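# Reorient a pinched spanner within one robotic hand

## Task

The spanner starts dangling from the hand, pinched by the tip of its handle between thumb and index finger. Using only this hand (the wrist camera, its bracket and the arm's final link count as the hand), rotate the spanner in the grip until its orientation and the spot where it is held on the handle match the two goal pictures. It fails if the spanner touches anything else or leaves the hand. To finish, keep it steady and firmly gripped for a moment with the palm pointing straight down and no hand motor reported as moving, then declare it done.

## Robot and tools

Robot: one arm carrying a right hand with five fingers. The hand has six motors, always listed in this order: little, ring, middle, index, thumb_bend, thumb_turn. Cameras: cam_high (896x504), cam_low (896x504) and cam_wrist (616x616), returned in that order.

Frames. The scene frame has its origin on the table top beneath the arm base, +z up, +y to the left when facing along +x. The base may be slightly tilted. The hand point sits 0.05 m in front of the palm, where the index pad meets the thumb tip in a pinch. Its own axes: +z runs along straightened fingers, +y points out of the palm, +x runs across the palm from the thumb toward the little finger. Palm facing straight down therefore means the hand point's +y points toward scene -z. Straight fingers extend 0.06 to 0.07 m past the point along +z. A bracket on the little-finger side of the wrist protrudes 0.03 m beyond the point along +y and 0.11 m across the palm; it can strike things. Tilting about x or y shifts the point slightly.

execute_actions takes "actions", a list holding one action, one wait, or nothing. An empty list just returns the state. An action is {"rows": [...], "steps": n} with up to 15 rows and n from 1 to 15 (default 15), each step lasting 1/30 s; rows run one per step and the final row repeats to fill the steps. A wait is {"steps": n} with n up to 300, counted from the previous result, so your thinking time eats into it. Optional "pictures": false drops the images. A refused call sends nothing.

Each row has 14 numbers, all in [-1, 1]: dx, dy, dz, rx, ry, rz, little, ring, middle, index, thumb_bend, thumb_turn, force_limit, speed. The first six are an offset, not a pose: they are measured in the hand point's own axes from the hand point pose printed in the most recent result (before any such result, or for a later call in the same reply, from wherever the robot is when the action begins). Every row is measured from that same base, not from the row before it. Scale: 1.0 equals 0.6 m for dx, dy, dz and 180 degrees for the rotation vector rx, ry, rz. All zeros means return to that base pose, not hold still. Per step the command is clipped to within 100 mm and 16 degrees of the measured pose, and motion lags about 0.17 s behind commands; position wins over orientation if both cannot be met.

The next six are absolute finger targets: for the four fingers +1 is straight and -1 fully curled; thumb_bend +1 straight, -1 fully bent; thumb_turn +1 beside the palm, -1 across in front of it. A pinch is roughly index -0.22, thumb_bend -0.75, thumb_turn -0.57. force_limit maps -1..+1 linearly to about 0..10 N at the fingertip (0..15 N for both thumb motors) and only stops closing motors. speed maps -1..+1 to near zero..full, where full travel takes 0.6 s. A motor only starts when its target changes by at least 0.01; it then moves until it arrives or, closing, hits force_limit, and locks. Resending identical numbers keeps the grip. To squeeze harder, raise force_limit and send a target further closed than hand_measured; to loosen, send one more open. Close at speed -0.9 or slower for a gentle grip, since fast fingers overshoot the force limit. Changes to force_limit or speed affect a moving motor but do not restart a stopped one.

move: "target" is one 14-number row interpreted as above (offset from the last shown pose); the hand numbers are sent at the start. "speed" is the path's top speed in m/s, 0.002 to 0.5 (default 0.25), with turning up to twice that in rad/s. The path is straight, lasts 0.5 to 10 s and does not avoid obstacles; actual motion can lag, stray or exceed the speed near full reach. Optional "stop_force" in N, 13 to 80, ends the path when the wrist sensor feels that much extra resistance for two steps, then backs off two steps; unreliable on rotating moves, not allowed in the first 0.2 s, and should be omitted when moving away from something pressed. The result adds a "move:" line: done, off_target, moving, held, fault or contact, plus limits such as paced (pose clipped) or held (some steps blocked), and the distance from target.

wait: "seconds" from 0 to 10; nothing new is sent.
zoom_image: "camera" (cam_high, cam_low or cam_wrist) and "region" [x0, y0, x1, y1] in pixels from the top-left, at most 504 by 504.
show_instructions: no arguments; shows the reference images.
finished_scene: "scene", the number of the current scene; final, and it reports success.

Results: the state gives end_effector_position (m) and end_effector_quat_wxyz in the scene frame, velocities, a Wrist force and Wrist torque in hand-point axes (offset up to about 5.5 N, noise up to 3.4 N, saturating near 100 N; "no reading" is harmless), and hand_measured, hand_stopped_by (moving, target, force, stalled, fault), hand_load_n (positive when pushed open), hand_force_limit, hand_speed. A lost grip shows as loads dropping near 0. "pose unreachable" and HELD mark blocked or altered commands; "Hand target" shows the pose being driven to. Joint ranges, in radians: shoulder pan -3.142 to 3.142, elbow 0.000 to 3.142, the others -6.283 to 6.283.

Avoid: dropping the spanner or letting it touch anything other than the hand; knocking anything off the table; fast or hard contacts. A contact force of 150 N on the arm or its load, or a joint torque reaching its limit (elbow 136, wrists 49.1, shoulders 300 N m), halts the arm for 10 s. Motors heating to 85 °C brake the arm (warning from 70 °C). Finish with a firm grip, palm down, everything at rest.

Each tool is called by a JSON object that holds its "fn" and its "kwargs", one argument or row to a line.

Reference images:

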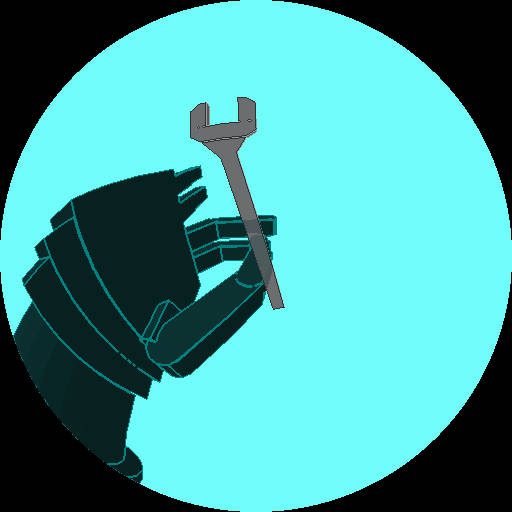

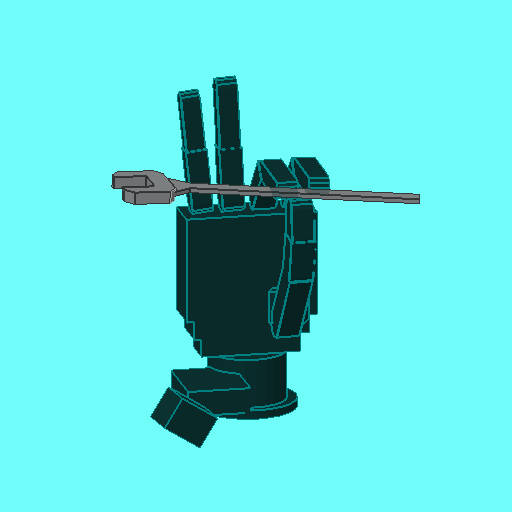

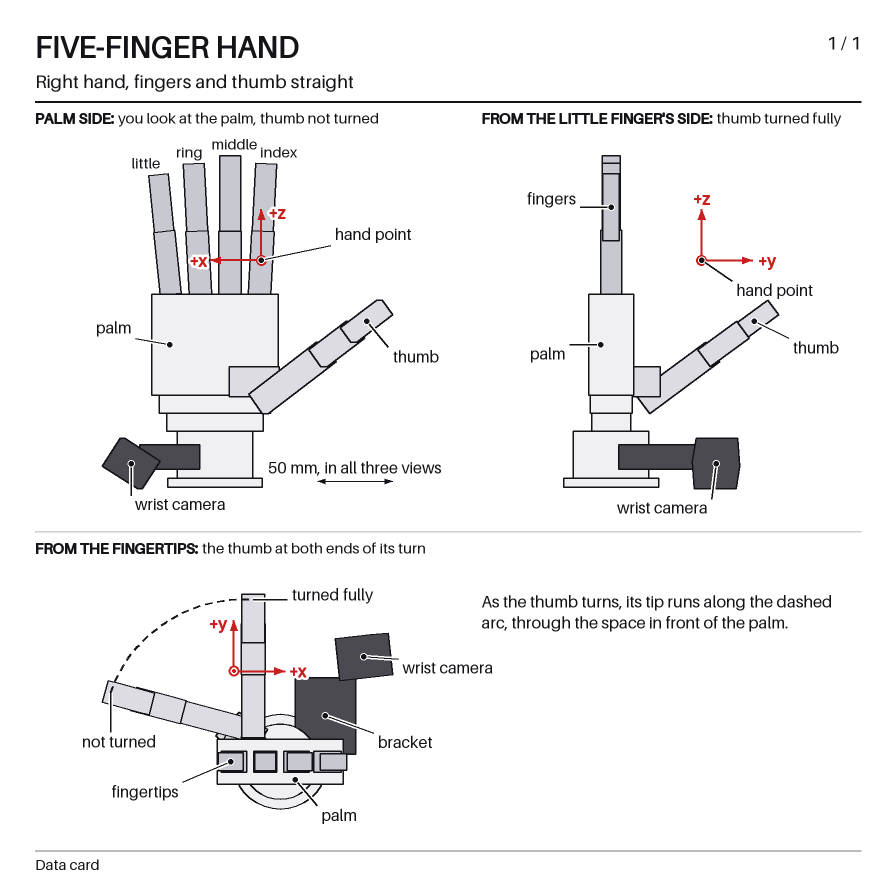

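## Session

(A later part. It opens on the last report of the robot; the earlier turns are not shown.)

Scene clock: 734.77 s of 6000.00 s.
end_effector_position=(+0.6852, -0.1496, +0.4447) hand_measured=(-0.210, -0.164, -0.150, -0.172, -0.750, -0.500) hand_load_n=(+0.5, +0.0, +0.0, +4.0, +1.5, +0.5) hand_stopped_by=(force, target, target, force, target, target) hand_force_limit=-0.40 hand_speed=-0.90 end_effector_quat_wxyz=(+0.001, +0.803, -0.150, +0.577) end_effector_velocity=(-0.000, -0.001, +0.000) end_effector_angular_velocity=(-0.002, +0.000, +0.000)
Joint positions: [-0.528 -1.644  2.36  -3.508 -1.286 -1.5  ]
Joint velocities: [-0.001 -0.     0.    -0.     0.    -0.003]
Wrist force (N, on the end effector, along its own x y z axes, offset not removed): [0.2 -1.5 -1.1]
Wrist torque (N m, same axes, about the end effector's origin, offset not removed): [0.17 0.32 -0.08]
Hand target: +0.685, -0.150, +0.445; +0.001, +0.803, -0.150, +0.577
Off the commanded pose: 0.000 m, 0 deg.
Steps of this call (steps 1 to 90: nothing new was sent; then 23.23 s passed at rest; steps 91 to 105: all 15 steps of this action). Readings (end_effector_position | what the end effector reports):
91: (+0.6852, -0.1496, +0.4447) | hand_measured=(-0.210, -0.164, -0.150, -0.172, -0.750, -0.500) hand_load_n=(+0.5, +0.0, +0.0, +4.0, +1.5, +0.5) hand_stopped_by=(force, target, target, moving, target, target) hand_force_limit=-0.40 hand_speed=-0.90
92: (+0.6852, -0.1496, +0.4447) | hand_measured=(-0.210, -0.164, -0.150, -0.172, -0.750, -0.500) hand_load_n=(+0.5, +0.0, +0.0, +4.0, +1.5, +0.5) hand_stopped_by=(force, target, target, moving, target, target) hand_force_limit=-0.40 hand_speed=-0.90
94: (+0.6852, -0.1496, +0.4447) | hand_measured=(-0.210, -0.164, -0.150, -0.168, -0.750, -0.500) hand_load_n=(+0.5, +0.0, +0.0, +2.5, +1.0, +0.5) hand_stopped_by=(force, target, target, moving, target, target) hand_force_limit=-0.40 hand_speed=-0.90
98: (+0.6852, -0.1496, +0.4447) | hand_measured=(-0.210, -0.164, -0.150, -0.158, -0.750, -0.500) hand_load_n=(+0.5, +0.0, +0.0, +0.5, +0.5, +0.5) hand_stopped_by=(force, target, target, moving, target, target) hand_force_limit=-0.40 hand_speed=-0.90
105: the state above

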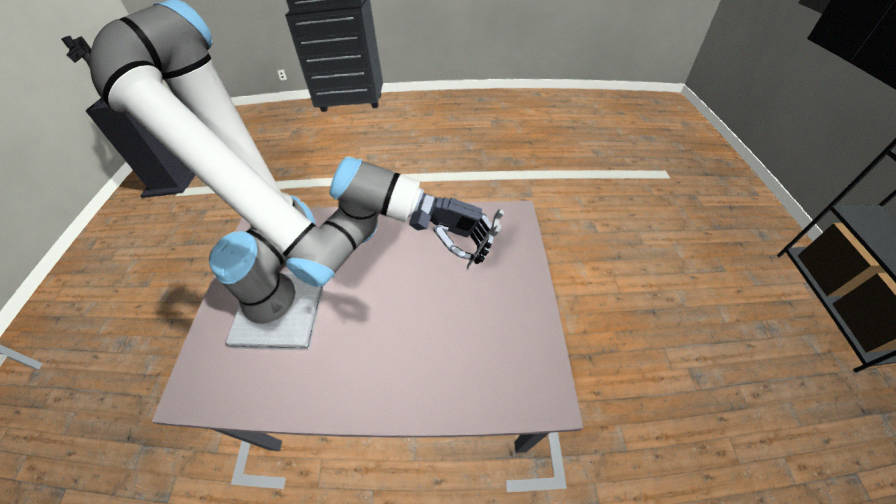

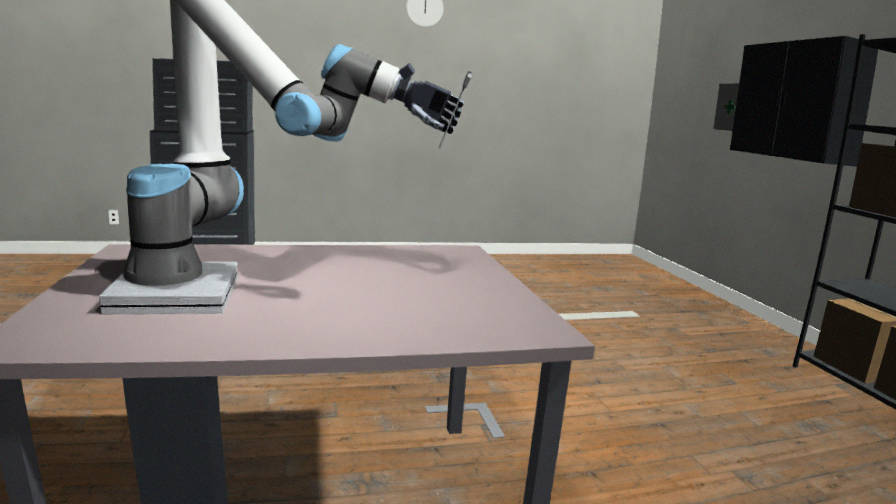

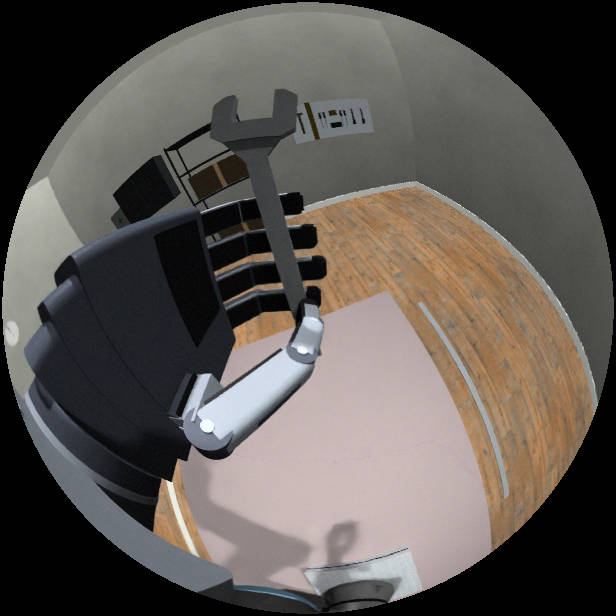

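{"fn": "execute_actions", "kwargs": {
  "actions": [
    {"rows": [[0, 0, 0, 0, 0, 0, -0.3, -0.165, -0.15, -0.158, -0.75, -0.5, -0.4, -0.9],[0, 0, 0, 0, 0, 0, -0.3, -0.165, -0.15, -0.158, -0.75, -0.5, -0.4, -0.9],[0, 0, 0, 0, 0, 0, -0.3, -0.165, -0.15, -0.158, -0.75, -0.5, -0.4, -0.9],[0, 0, 0, 0, 0, 0, -0.3, -0.165, -0.15, -0.158, -0.75, -0.5, -0.4, -0.9],[0, 0, 0, 0, 0, 0, -0.3, -0.165, -0.15, -0.158, -0.75, -0.5, -0.4, -0.9],[0, 0, 0, 0, 0, 0, -0.3, -0.165, -0.15, -0.158, -0.75, -0.5, -0.4, -0.9],[0, 0, 0, 0, 0, 0, -0.3, -0.165, -0.15, -0.22, -0.75, -0.5, -0.4, -0.9]], "steps": 15}
  ]
}}

{"fn": "zoom_image", "kwargs": {
  "camera": "cam_low",
  "region": [380, 50, 500, 160]
}}

Scene clock: 753.73 s of 6000.00 s.
end_effector_position=(+0.6852, -0.1495, +0.4447) hand_measured=(-0.210, -0.164, -0.150, -0.172, -0.750, -0.500) hand_load_n=(+0.5, +0.0, +0.0, +4.0, +1.5, +0.5) hand_stopped_by=(force, target, target, force, target, target) hand_force_limit=-0.40 hand_speed=-0.90 end_effector_quat_wxyz=(+0.001, +0.803, -0.150, +0.577) end_effector_velocity=(-0.000, -0.002, -0.000) end_effector_angular_velocity=(-0.001, +0.001, -0.003)
Joint positions: [-0.528 -1.644  2.361 -3.508 -1.286 -1.5  ]
Joint velocities: [-0.003  0.     0.    -0.     0.    -0.001]
Wrist force (N, on the end effector, along its own x y z axes, offset not removed): [-5.4 -3.3 -0.4]
Wrist torque (N m, same axes, about the end effector's origin, offset not removed): [-0.14 1.26 -0.17]
Hand target: +0.685, -0.150, +0.445; +0.001, +0.803, -0.150, +0.577
Off the commanded pose: 0.000 m, 0 deg.
Steps of this call (steps 1 to 90: nothing new was sent; then 15.47 s passed at rest; steps 91 to 105: all 15 steps of this action). Readings (end_effector_position | what the end effector reports):
91: (+0.6852, -0.1495, +0.4447) | hand_measured=(-0.210, -0.164, -0.150, -0.172, -0.750, -0.500) hand_load_n=(+0.5, +0.0, +0.0, +4.0, +1.5, +0.5) hand_stopped_by=(force, target, target, moving, target, target) hand_force_limit=-0.40 hand_speed=-0.90
92: (+0.6852, -0.1495, +0.4447) | hand_measured=(-0.210, -0.164, -0.150, -0.172, -0.750, -0.500) hand_load_n=(+0.5, +0.0, +0.0, +4.0, +1.5, +0.5) hand_stopped_by=(force, target, target, moving, target, target) hand_force_limit=-0.40 hand_speed=-0.90
94: (+0.6852, -0.1495, +0.4447) | hand_measured=(-0.210, -0.164, -0.150, -0.168, -0.750, -0.500) hand_load_n=(+0.5, +0.0, +0.0, +2.5, +1.0, +0.5) hand_stopped_by=(force, target, target, moving, target, target) hand_force_limit=-0.40 hand_speed=-0.90
98: (+0.6852, -0.1495, +0.4447) | hand_measured=(-0.210, -0.164, -0.150, -0.162, -0.750, -0.500) hand_load_n=(+0.5, +0.0, +0.0, +1.0, +0.5, +0.5) hand_stopped_by=(force, target, target, moving, target, target) hand_force_limit=-0.40 hand_speed=-0.90
105: the state above

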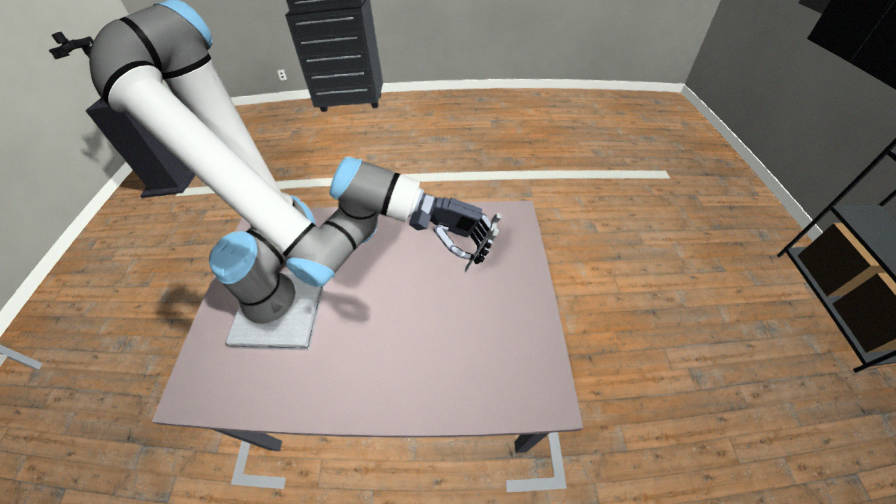

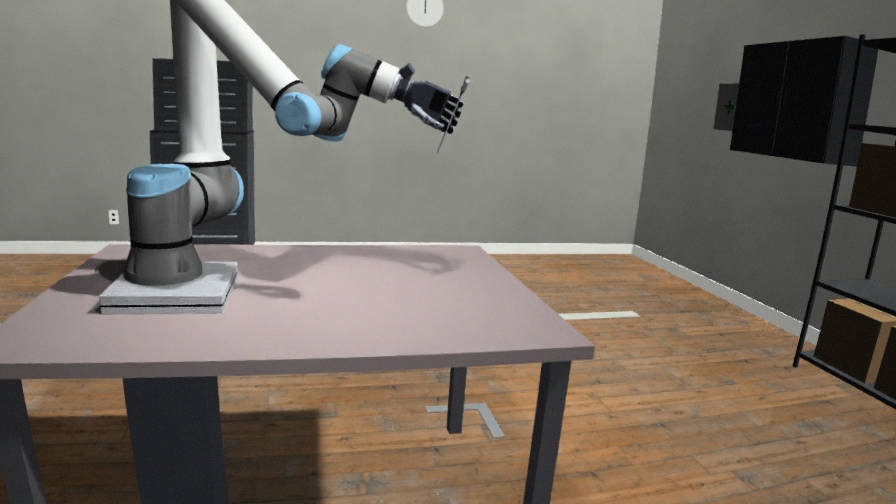

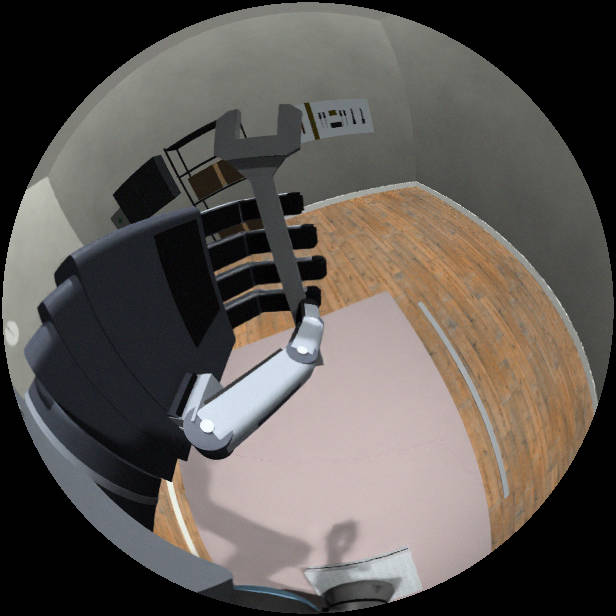

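Region (380, 50, 500, 160) of cam_low's 896x504 image, scaled by 4.200, with more detail than that image has; it fills the top 462 rows of this view, and the rest is white.

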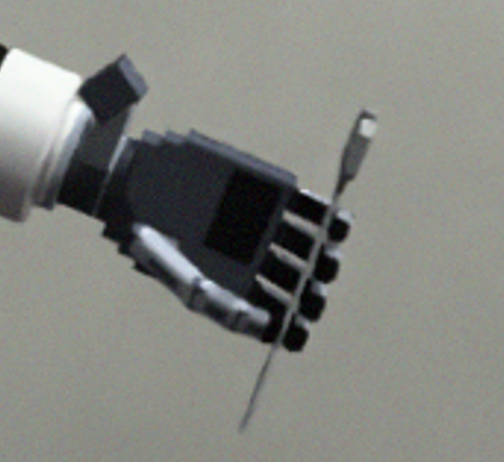

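{"fn": "zoom_image", "kwargs": {
  "camera": "cam_wrist",
  "region": [230, 230, 370, 390]
}}

{"fn": "zoom_image", "kwargs": {
  "camera": "cam_high",
  "region": [410, 190, 520, 280]
}}

Region (230, 230, 370, 390) of cam_wrist's 616x616 image, scaled by 3.150, with more detail than that image has; it fills the left 441 columns of this view, and the rest is white.

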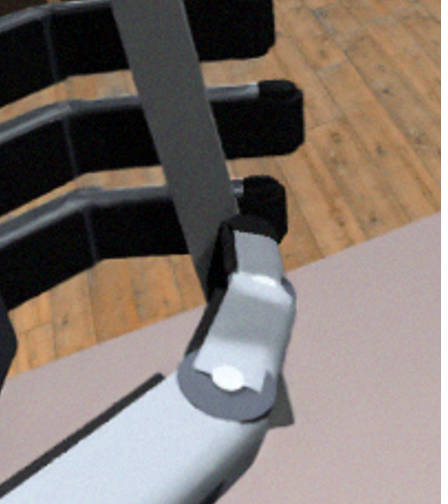

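Region (410, 190, 520, 280) of cam_high's 896x504 image, scaled by 4.582, with more detail than that image has; it fills the top 412 rows of this view, and the rest is white.

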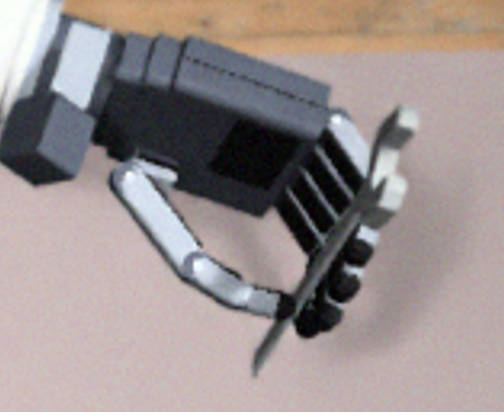

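{"fn": "move", "kwargs": {
  "target": [-0.3277, 0.0607, -0.065, -0.0526, -0.284, 0, -0.3, -0.165, -0.15, -0.22, -0.75, -0.5, -0.4, -0.9],
  "speed": 0.15
}}

Scene clock: 877.17 s of 6000.00 s.
end_effector_position=(+0.5833, -0.1305, +0.2693) hand_measured=(-0.210, -0.164, -0.150, -0.172, -0.750, -0.500) hand_load_n=(+1.0, +0.0, +0.0, +4.0, +1.0, +0.5) hand_stopped_by=(force, target, target, force, target, target) hand_force_limit=-0.40 hand_speed=-0.90 end_effector_quat_wxyz=(+0.000, +0.970, -0.181, +0.160) end_effector_velocity=(-0.001, -0.001, -0.001) end_effector_angular_velocity=(+0.001, +0.005, -0.002)
Joint positions: [-0.478 -1.659  2.288 -2.521 -1.498 -1.631]
Joint velocities: [-0.002  0.002 -0.001  0.004 -0.001 -0.   ]
Wrist force (N, on the end effector, along its own x y z axes, offset not removed): [0.3 0.9 0.2]
Wrist torque (N m, same axes, about the end effector's origin, offset not removed): [0.44 0.19 0.02]
Hand target: +0.583, -0.130, +0.269; +0.000, +0.970, -0.181, +0.160
Off the commanded pose: 0.000 m, 0 deg.
After step 90, 117.00 s passed at rest.
move: done

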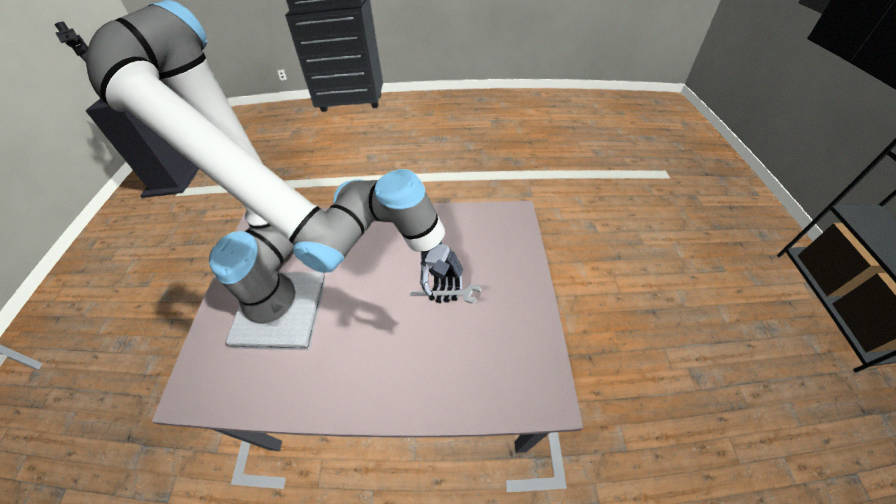

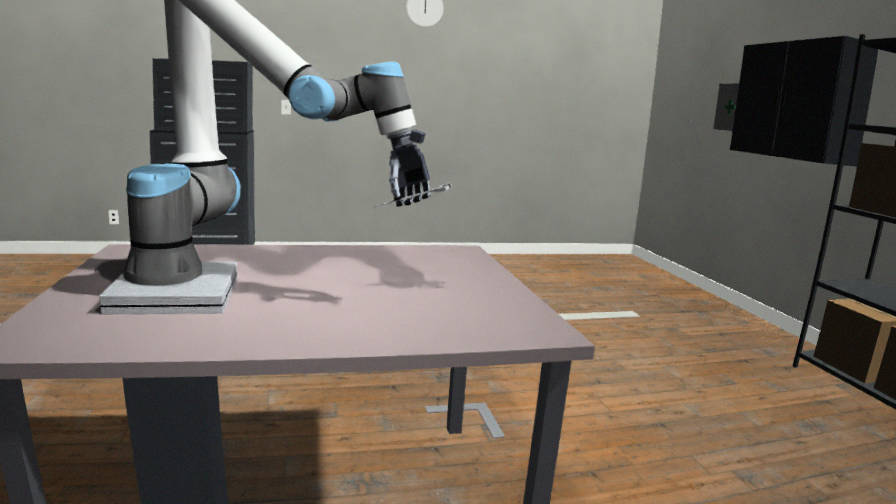

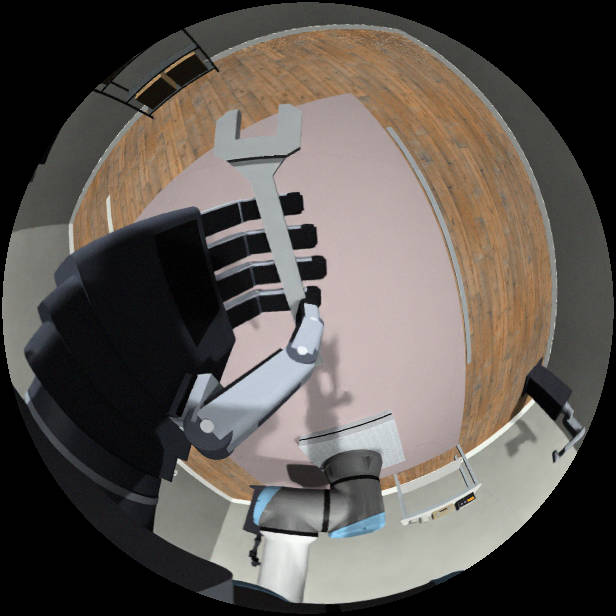

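{"fn": "execute_actions", "kwargs": {
  "actions": [
    {"rows": [[0, 0, 0, 0, 0, 0, -0.3, -0.14, -0.115, -0.13, -0.75, -0.5, -0.4, -0.93]], "steps": 15}
  ]
}}

{"fn": "zoom_image", "kwargs": {
  "camera": "cam_low",
  "region": [360, 130, 470, 220]
}}

Scene clock: 887.17 s of 6000.00 s.
end_effector_position=(+0.5833, -0.1305, +0.2693) hand_measured=(-0.210, -0.140, -0.114, -0.130, -0.750, -0.500) hand_load_n=(+0.5, +0.0, +0.0, +0.0, +0.0, +0.0) hand_stopped_by=(force, target, moving, moving, target, target) hand_force_limit=-0.40 hand_speed=-0.93 end_effector_quat_wxyz=(+0.000, +0.970, -0.181, +0.160) end_effector_velocity=(+0.000, +0.001, +0.000) end_effector_angular_velocity=(+0.000, -0.000, +0.001)
Joint positions: [-0.478 -1.659  2.288 -2.521 -1.498 -1.631]
Joint velocities: [ 0.001 -0.     0.    -0.     0.001  0.   ]
Wrist force (N, on the end effector, along its own x y z axes, offset not removed): [-2.5 -2.0 -2.3]
Wrist torque (N m, same axes, about the end effector's origin, offset not removed): [0.23 0.76 -0.28]
Hand target: +0.583, -0.130, +0.269; +0.000, +0.970, -0.181, +0.160
Off the commanded pose: 0.000 m, 0 deg.
Steps of this call (steps 1 to 90: nothing new was sent; then 6.50 s passed at rest; steps 91 to 105: all 15 steps of this action). Readings (end_effector_position | what the end effector reports):
91: (+0.5833, -0.1305, +0.2692) | hand_measured=(-0.210, -0.164, -0.150, -0.172, -0.750, -0.500) hand_load_n=(+1.0, +0.0, +0.0, +4.0, +1.0, +0.5) hand_stopped_by=(force, moving, moving, moving, target, target) hand_force_limit=-0.40 hand_speed=-0.93
92: (+0.5833, -0.1305, +0.2692) | hand_measured=(-0.210, -0.164, -0.150, -0.172, -0.750, -0.500) hand_load_n=(+1.0, +0.0, +0.0, +4.0, +1.0, +0.5) hand_stopped_by=(force, moving, moving, moving, target, target) hand_force_limit=-0.40 hand_speed=-0.93
94: (+0.5833, -0.1305, +0.2692) | hand_measured=(-0.210, -0.160, -0.146, -0.170, -0.750, -0.500) hand_load_n=(+1.0, +0.0, +0.0, +3.0, +1.0, +0.5) hand_stopped_by=(force, moving, moving, moving, target, target) hand_force_limit=-0.40 hand_speed=-0.93
98: (+0.5833, -0.1305, +0.2693) | hand_measured=(-0.210, -0.144, -0.130, -0.154, -0.750, -0.500) hand_load_n=(+1.0, +0.0, +0.0, +0.0, +0.0, +0.0) hand_stopped_by=(force, moving, moving, moving, target, target) hand_force_limit=-0.40 hand_speed=-0.93
105: the state above

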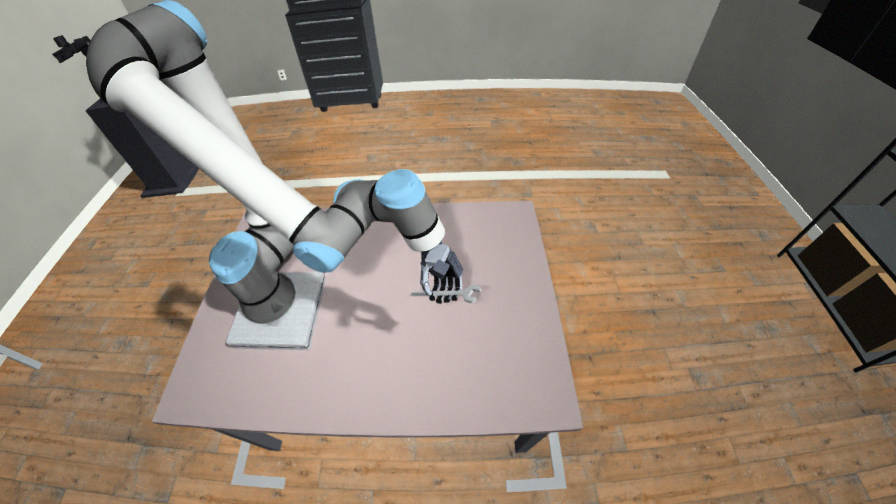

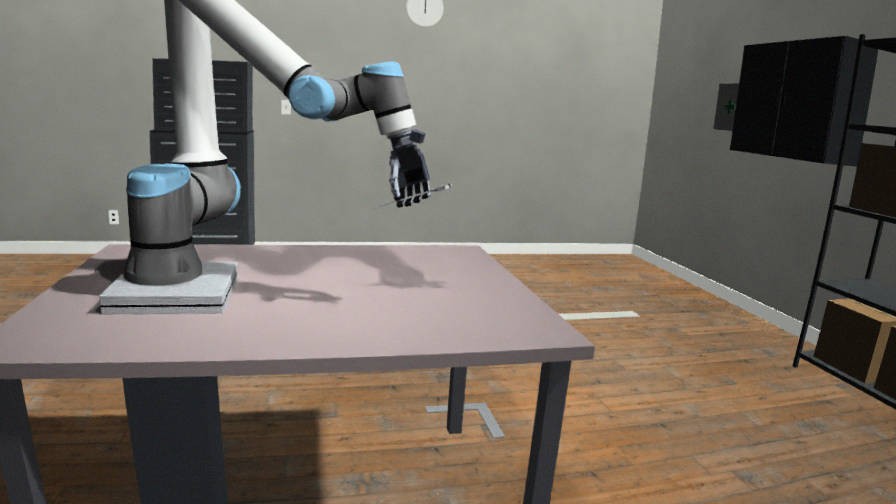

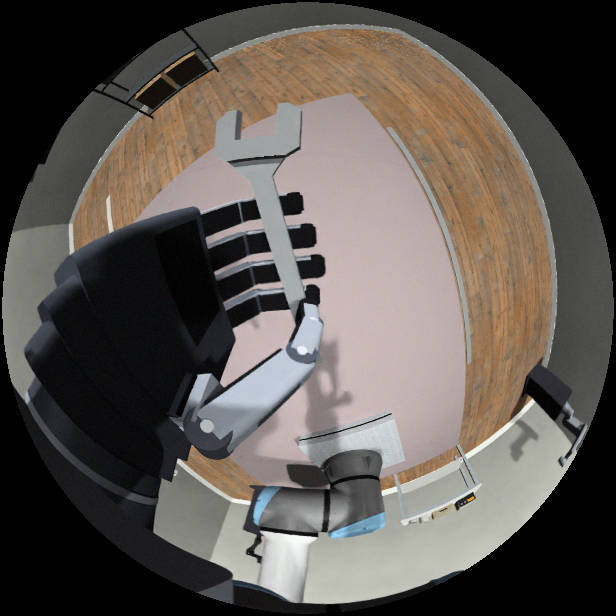

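Region (360, 130, 470, 220) of cam_low's 896x504 image, scaled by 4.582, with more detail than that image has; it fills the top 412 rows of this view, and the rest is white.

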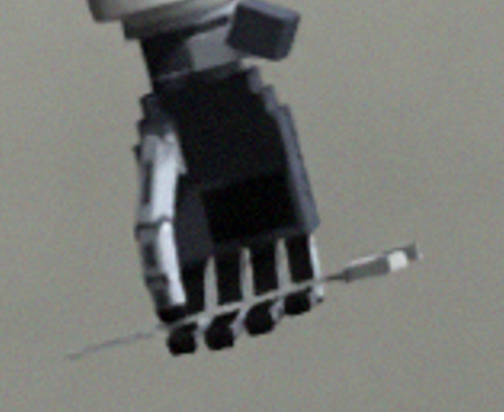

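{"fn": "execute_actions", "kwargs": {
  "actions": [
    {"rows": [[0, 0, 0, 0, 0, 0, -0.13, -0.09, -0.07, -0.08, -0.75, -0.5, -0.4, -0.9]], "steps": 15}
  ],
  "pictures": false
}}

{"fn": "move", "kwargs": {
  "target": [0, 0, 0, 0, 0, 0, -0.13, -0.09, -0.07, -0.08, -0.92, -0.8, -0.9, -0.85],
  "speed": 0.05
}}

{"fn": "zoom_image", "kwargs": {
  "camera": "cam_wrist",
  "region": [200, 90, 380, 390]
}}

{"fn": "zoom_image", "kwargs": {
  "camera": "cam_low",
  "region": [360, 130, 470, 220]
}}

Scene clock: 902.80 s of 6000.00 s.
end_effector_position=(+0.5833, -0.1305, +0.2693) hand_measured=(-0.144, -0.090, -0.070, -0.080, -0.750, -0.500) hand_load_n=(+0.5, +0.0, +0.0, +0.0, +0.0, +0.0) hand_stopped_by=(moving, target, target, target, target, target) hand_force_limit=-0.40 hand_speed=-0.90 end_effector_quat_wxyz=(+0.000, +0.970, -0.181, +0.160) end_effector_velocity=(-0.000, -0.001, -0.000) end_effector_angular_velocity=(+0.000, +0.000, -0.002)
Joint positions: [-0.478 -1.659  2.288 -2.521 -1.498 -1.631]
Joint velocities: [-0.002  0.    -0.    -0.    -0.     0.   ]
Wrist force (N, on the end effector, along its own x y z axes, offset not removed): [2.0 1.3 2.2]
Wrist torque (N m, same axes, about the end effector's origin, offset not removed): [0.49 -0.01 0.09]
Hand target: +0.583, -0.131, +0.269; +0.000, +0.970, -0.181, +0.160
Off the commanded pose: 0.000 m, 0 deg.
Steps of this call (steps 1 to 90: nothing new was sent; then 12.13 s passed at rest; steps 91 to 105: all 15 steps of this action). Readings (end_effector_position | what the end effector reports):
91: (+0.5833, -0.1305, +0.2693) | hand_measured=(-0.210, -0.140, -0.114, -0.130, -0.750, -0.500) hand_load_n=(+0.5, +0.0, +0.0, +0.0, +0.0, +0.0) hand_stopped_by=(moving, moving, moving, moving, target, target) hand_force_limit=-0.40 hand_speed=-0.90
92: (+0.5833, -0.1305, +0.2693) | hand_measured=(-0.210, -0.140, -0.114, -0.130, -0.750, -0.500) hand_load_n=(+0.5, +0.0, +0.0, +0.0, +0.0, +0.0) hand_stopped_by=(moving, moving, moving, moving, target, target) hand_force_limit=-0.40 hand_speed=-0.90
94: (+0.5833, -0.1305, +0.2693) | hand_measured=(-0.206, -0.134, -0.108, -0.124, -0.750, -0.500) hand_load_n=(+1.0, +0.0, +0.0, +0.0, +0.0, +0.0) hand_stopped_by=(moving, moving, moving, moving, target, target) hand_force_limit=-0.40 hand_speed=-0.90
98: (+0.5833, -0.1305, +0.2693) | hand_measured=(-0.184, -0.112, -0.086, -0.102, -0.750, -0.500) hand_load_n=(+0.5, +0.0, +0.0, +0.0, +0.0, +0.0) hand_stopped_by=(moving, moving, moving, moving, target, target) hand_force_limit=-0.40 hand_speed=-0.90
105: the state above

Scene clock: 904.70 s of 6000.00 s.
end_effector_position=(+0.5833, -0.1305, +0.2693) hand_measured=(-0.130, -0.090, -0.070, -0.080, -0.920, -0.800) hand_load_n=(+0.5, +0.0, +0.0, +0.0, +0.0, +0.0) hand_stopped_by=(target, target, target, target, target, target) hand_force_limit=-0.90 hand_speed=-0.85 end_effector_quat_wxyz=(+0.000, +0.970, -0.181, +0.160) end_effector_velocity=(-0.000, -0.001, +0.000) end_effector_angular_velocity=(-0.000, -0.001, -0.002)
Joint positions: [-0.478 -1.659  2.288 -2.521 -1.498 -1.631]
Joint velocities: [-0.002 -0.001 -0.    -0.    -0.    -0.   ]
Wrist force (N, on the end effector, along its own x y z axes, offset not removed): [0.0 -4.8 1.1]
Wrist torque (N m, same axes, about the end effector's origin, offset not removed): [-0.45 0.35 -0.12]
Hand target: +0.583, -0.130, +0.269; +0.000, +0.970, -0.181, +0.160
Off the commanded pose: 0.000 m, 0 deg.
move: done

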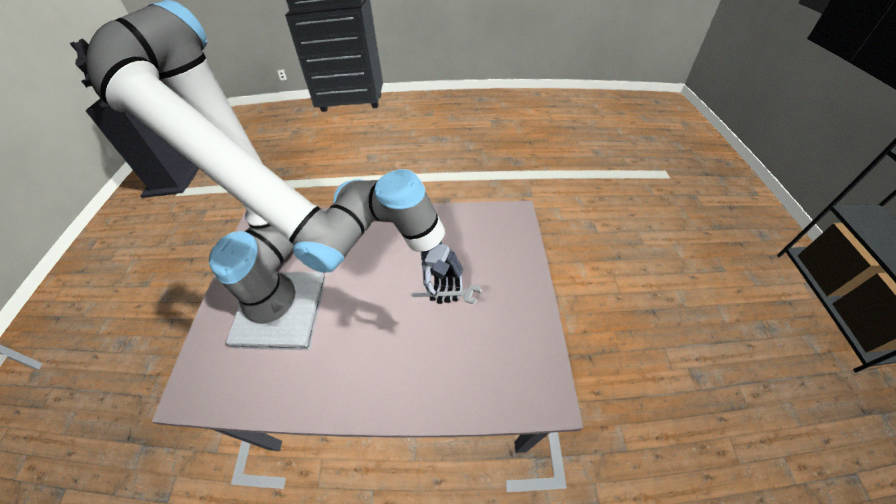

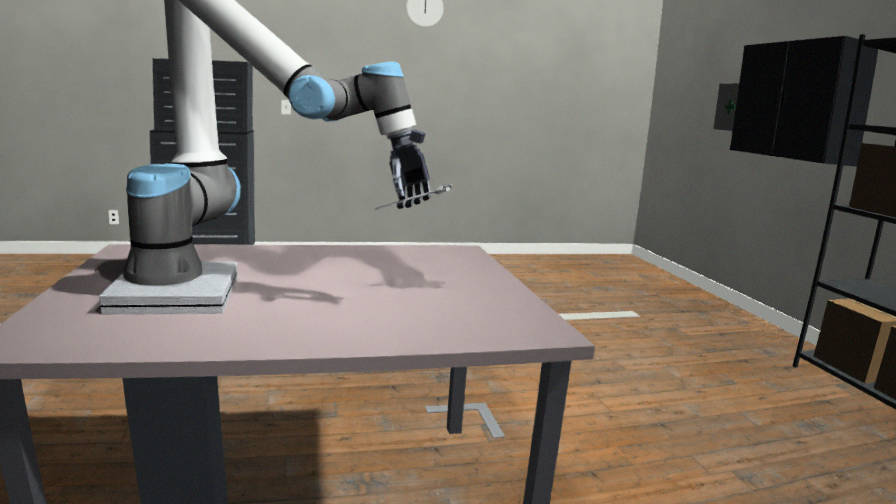

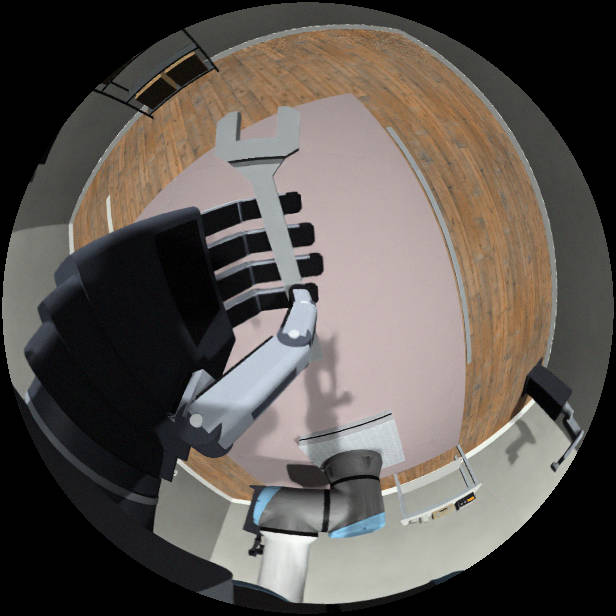

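Region (200, 90, 380, 390) of cam_wrist's 616x616 image, scaled by 1.680, with more detail than that image has; it fills the left 302 columns of this view, and the rest is white.

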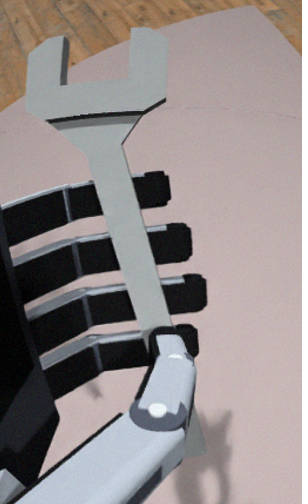

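Region (360, 130, 470, 220) of cam_low's 896x504 image, scaled by 4.582, with more detail than that image has; it fills the top 412 rows of this view, and the rest is white.

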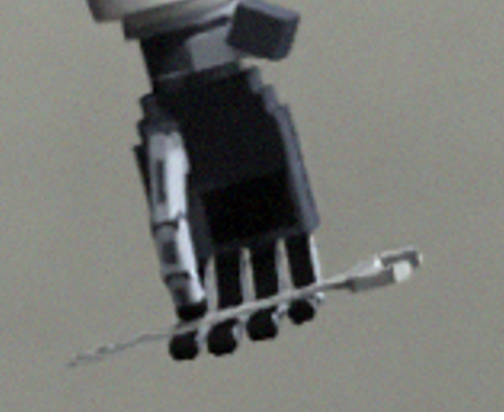

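{"fn": "execute_actions", "kwargs": {
  "actions": []
}}

Scene clock: 944.70 s of 6000.00 s.
end_effector_position=(+0.5833, -0.1305, +0.2693) hand_measured=(-0.130, -0.090, -0.070, -0.080, -0.920, -0.800) hand_load_n=(+0.5, +0.0, +0.0, +0.0, +0.0, +0.0) hand_stopped_by=(target, target, target, target, target, target) hand_force_limit=-0.90 hand_speed=-0.85 end_effector_quat_wxyz=(+0.000, +0.970, -0.181, +0.160) end_effector_velocity=(+0.000, +0.000, +0.001) end_effector_angular_velocity=(-0.001, -0.001, +0.001)
Joint positions: [-0.478 -1.659  2.288 -2.521 -1.498 -1.631]
Joint velocities: [ 0.001 -0.001  0.     0.     0.    -0.001]
Wrist force (N, on the end effector, along its own x y z axes, offset not removed): [-0.5 -5.0 4.9]
Wrist torque (N m, same axes, about the end effector's origin, offset not removed): [-0.88 0.26 -0.31]
Hand target: +0.583, -0.130, +0.269; +0.000, +0.970, -0.181, +0.160
Off the commanded pose: 0.000 m, 0 deg.
Steps of this call (steps 1 to 90: nothing new was sent; then 37.00 s passed at rest). Readings (end_effector_position | what the end effector reports):
1: (+0.5833, -0.1305, +0.2693) | hand_measured=(-0.130, -0.090, -0.070, -0.080, -0.920, -0.800) hand_load_n=(+0.5, +0.0, +0.0, +0.0, +0.0, +0.0) hand_stopped_by=(target, target, target, target, target, target) hand_force_limit=-0.90 hand_speed=-0.85
2: (+0.5833, -0.1305, +0.2693) | hand_measured=(-0.130, -0.090, -0.070, -0.080, -0.920, -0.800) hand_load_n=(+0.5, +0.0, +0.0, +0.0, +0.0, +0.0) hand_stopped_by=(target, target, target, target, target, target) hand_force_limit=-0.90 hand_speed=-0.85
4: (+0.5833, -0.1305, +0.2693) | hand_measured=(-0.130, -0.090, -0.070, -0.080, -0.920, -0.800) hand_load_n=(+0.5, +0.0, +0.0, +0.0, +0.0, +0.0) hand_stopped_by=(target, target, target, target, target, target) hand_force_limit=-0.90 hand_speed=-0.85
8: (+0.5833, -0.1305, +0.2693) | hand_measured=(-0.130, -0.090, -0.070, -0.080, -0.920, -0.800) hand_load_n=(+0.5, +0.0, +0.0, +0.0, +0.0, +0.0) hand_stopped_by=(target, target, target, target, target, target) hand_force_limit=-0.90 hand_speed=-0.85
90: the state above

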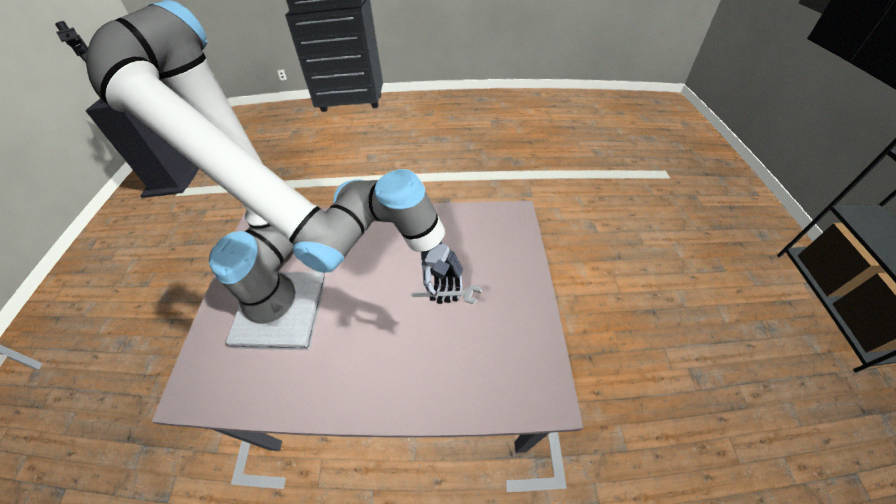

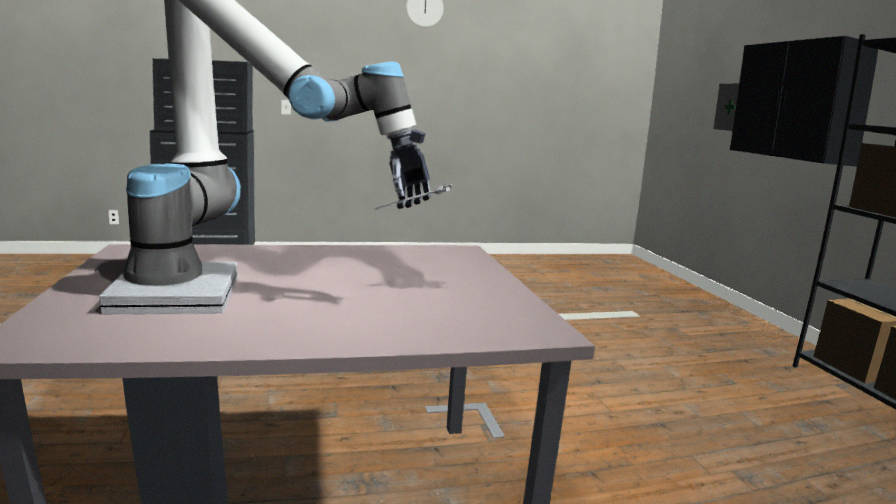

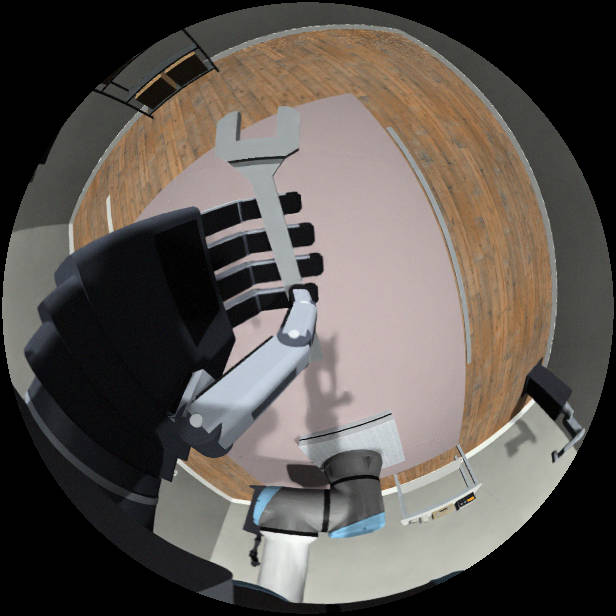

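{"fn": "zoom_image", "kwargs": {
  "camera": "cam_wrist",
  "region": [180, 90, 400, 400]
}}

{"fn": "zoom_image", "kwargs": {
  "camera": "cam_low",
  "region": [360, 130, 470, 220]
}}

Region (180, 90, 400, 400) of cam_wrist's 616x616 image, scaled by 1.626, with more detail than that image has; it fills the left 358 columns of this view, and the rest is white.

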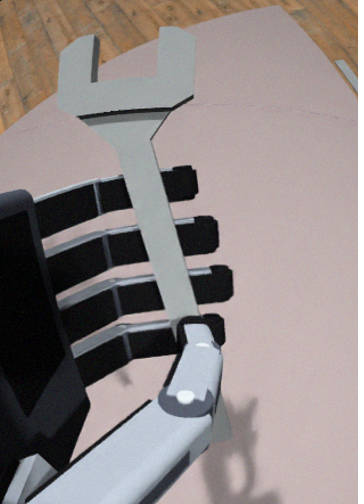

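Region (360, 130, 470, 220) of cam_low's 896x504 image, scaled by 4.582, with more detail than that image has; it fills the top 412 rows of this view, and the rest is white.

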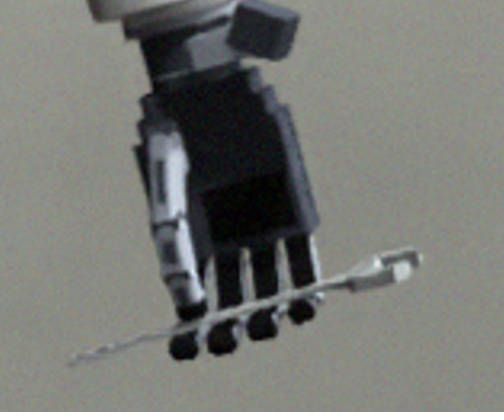

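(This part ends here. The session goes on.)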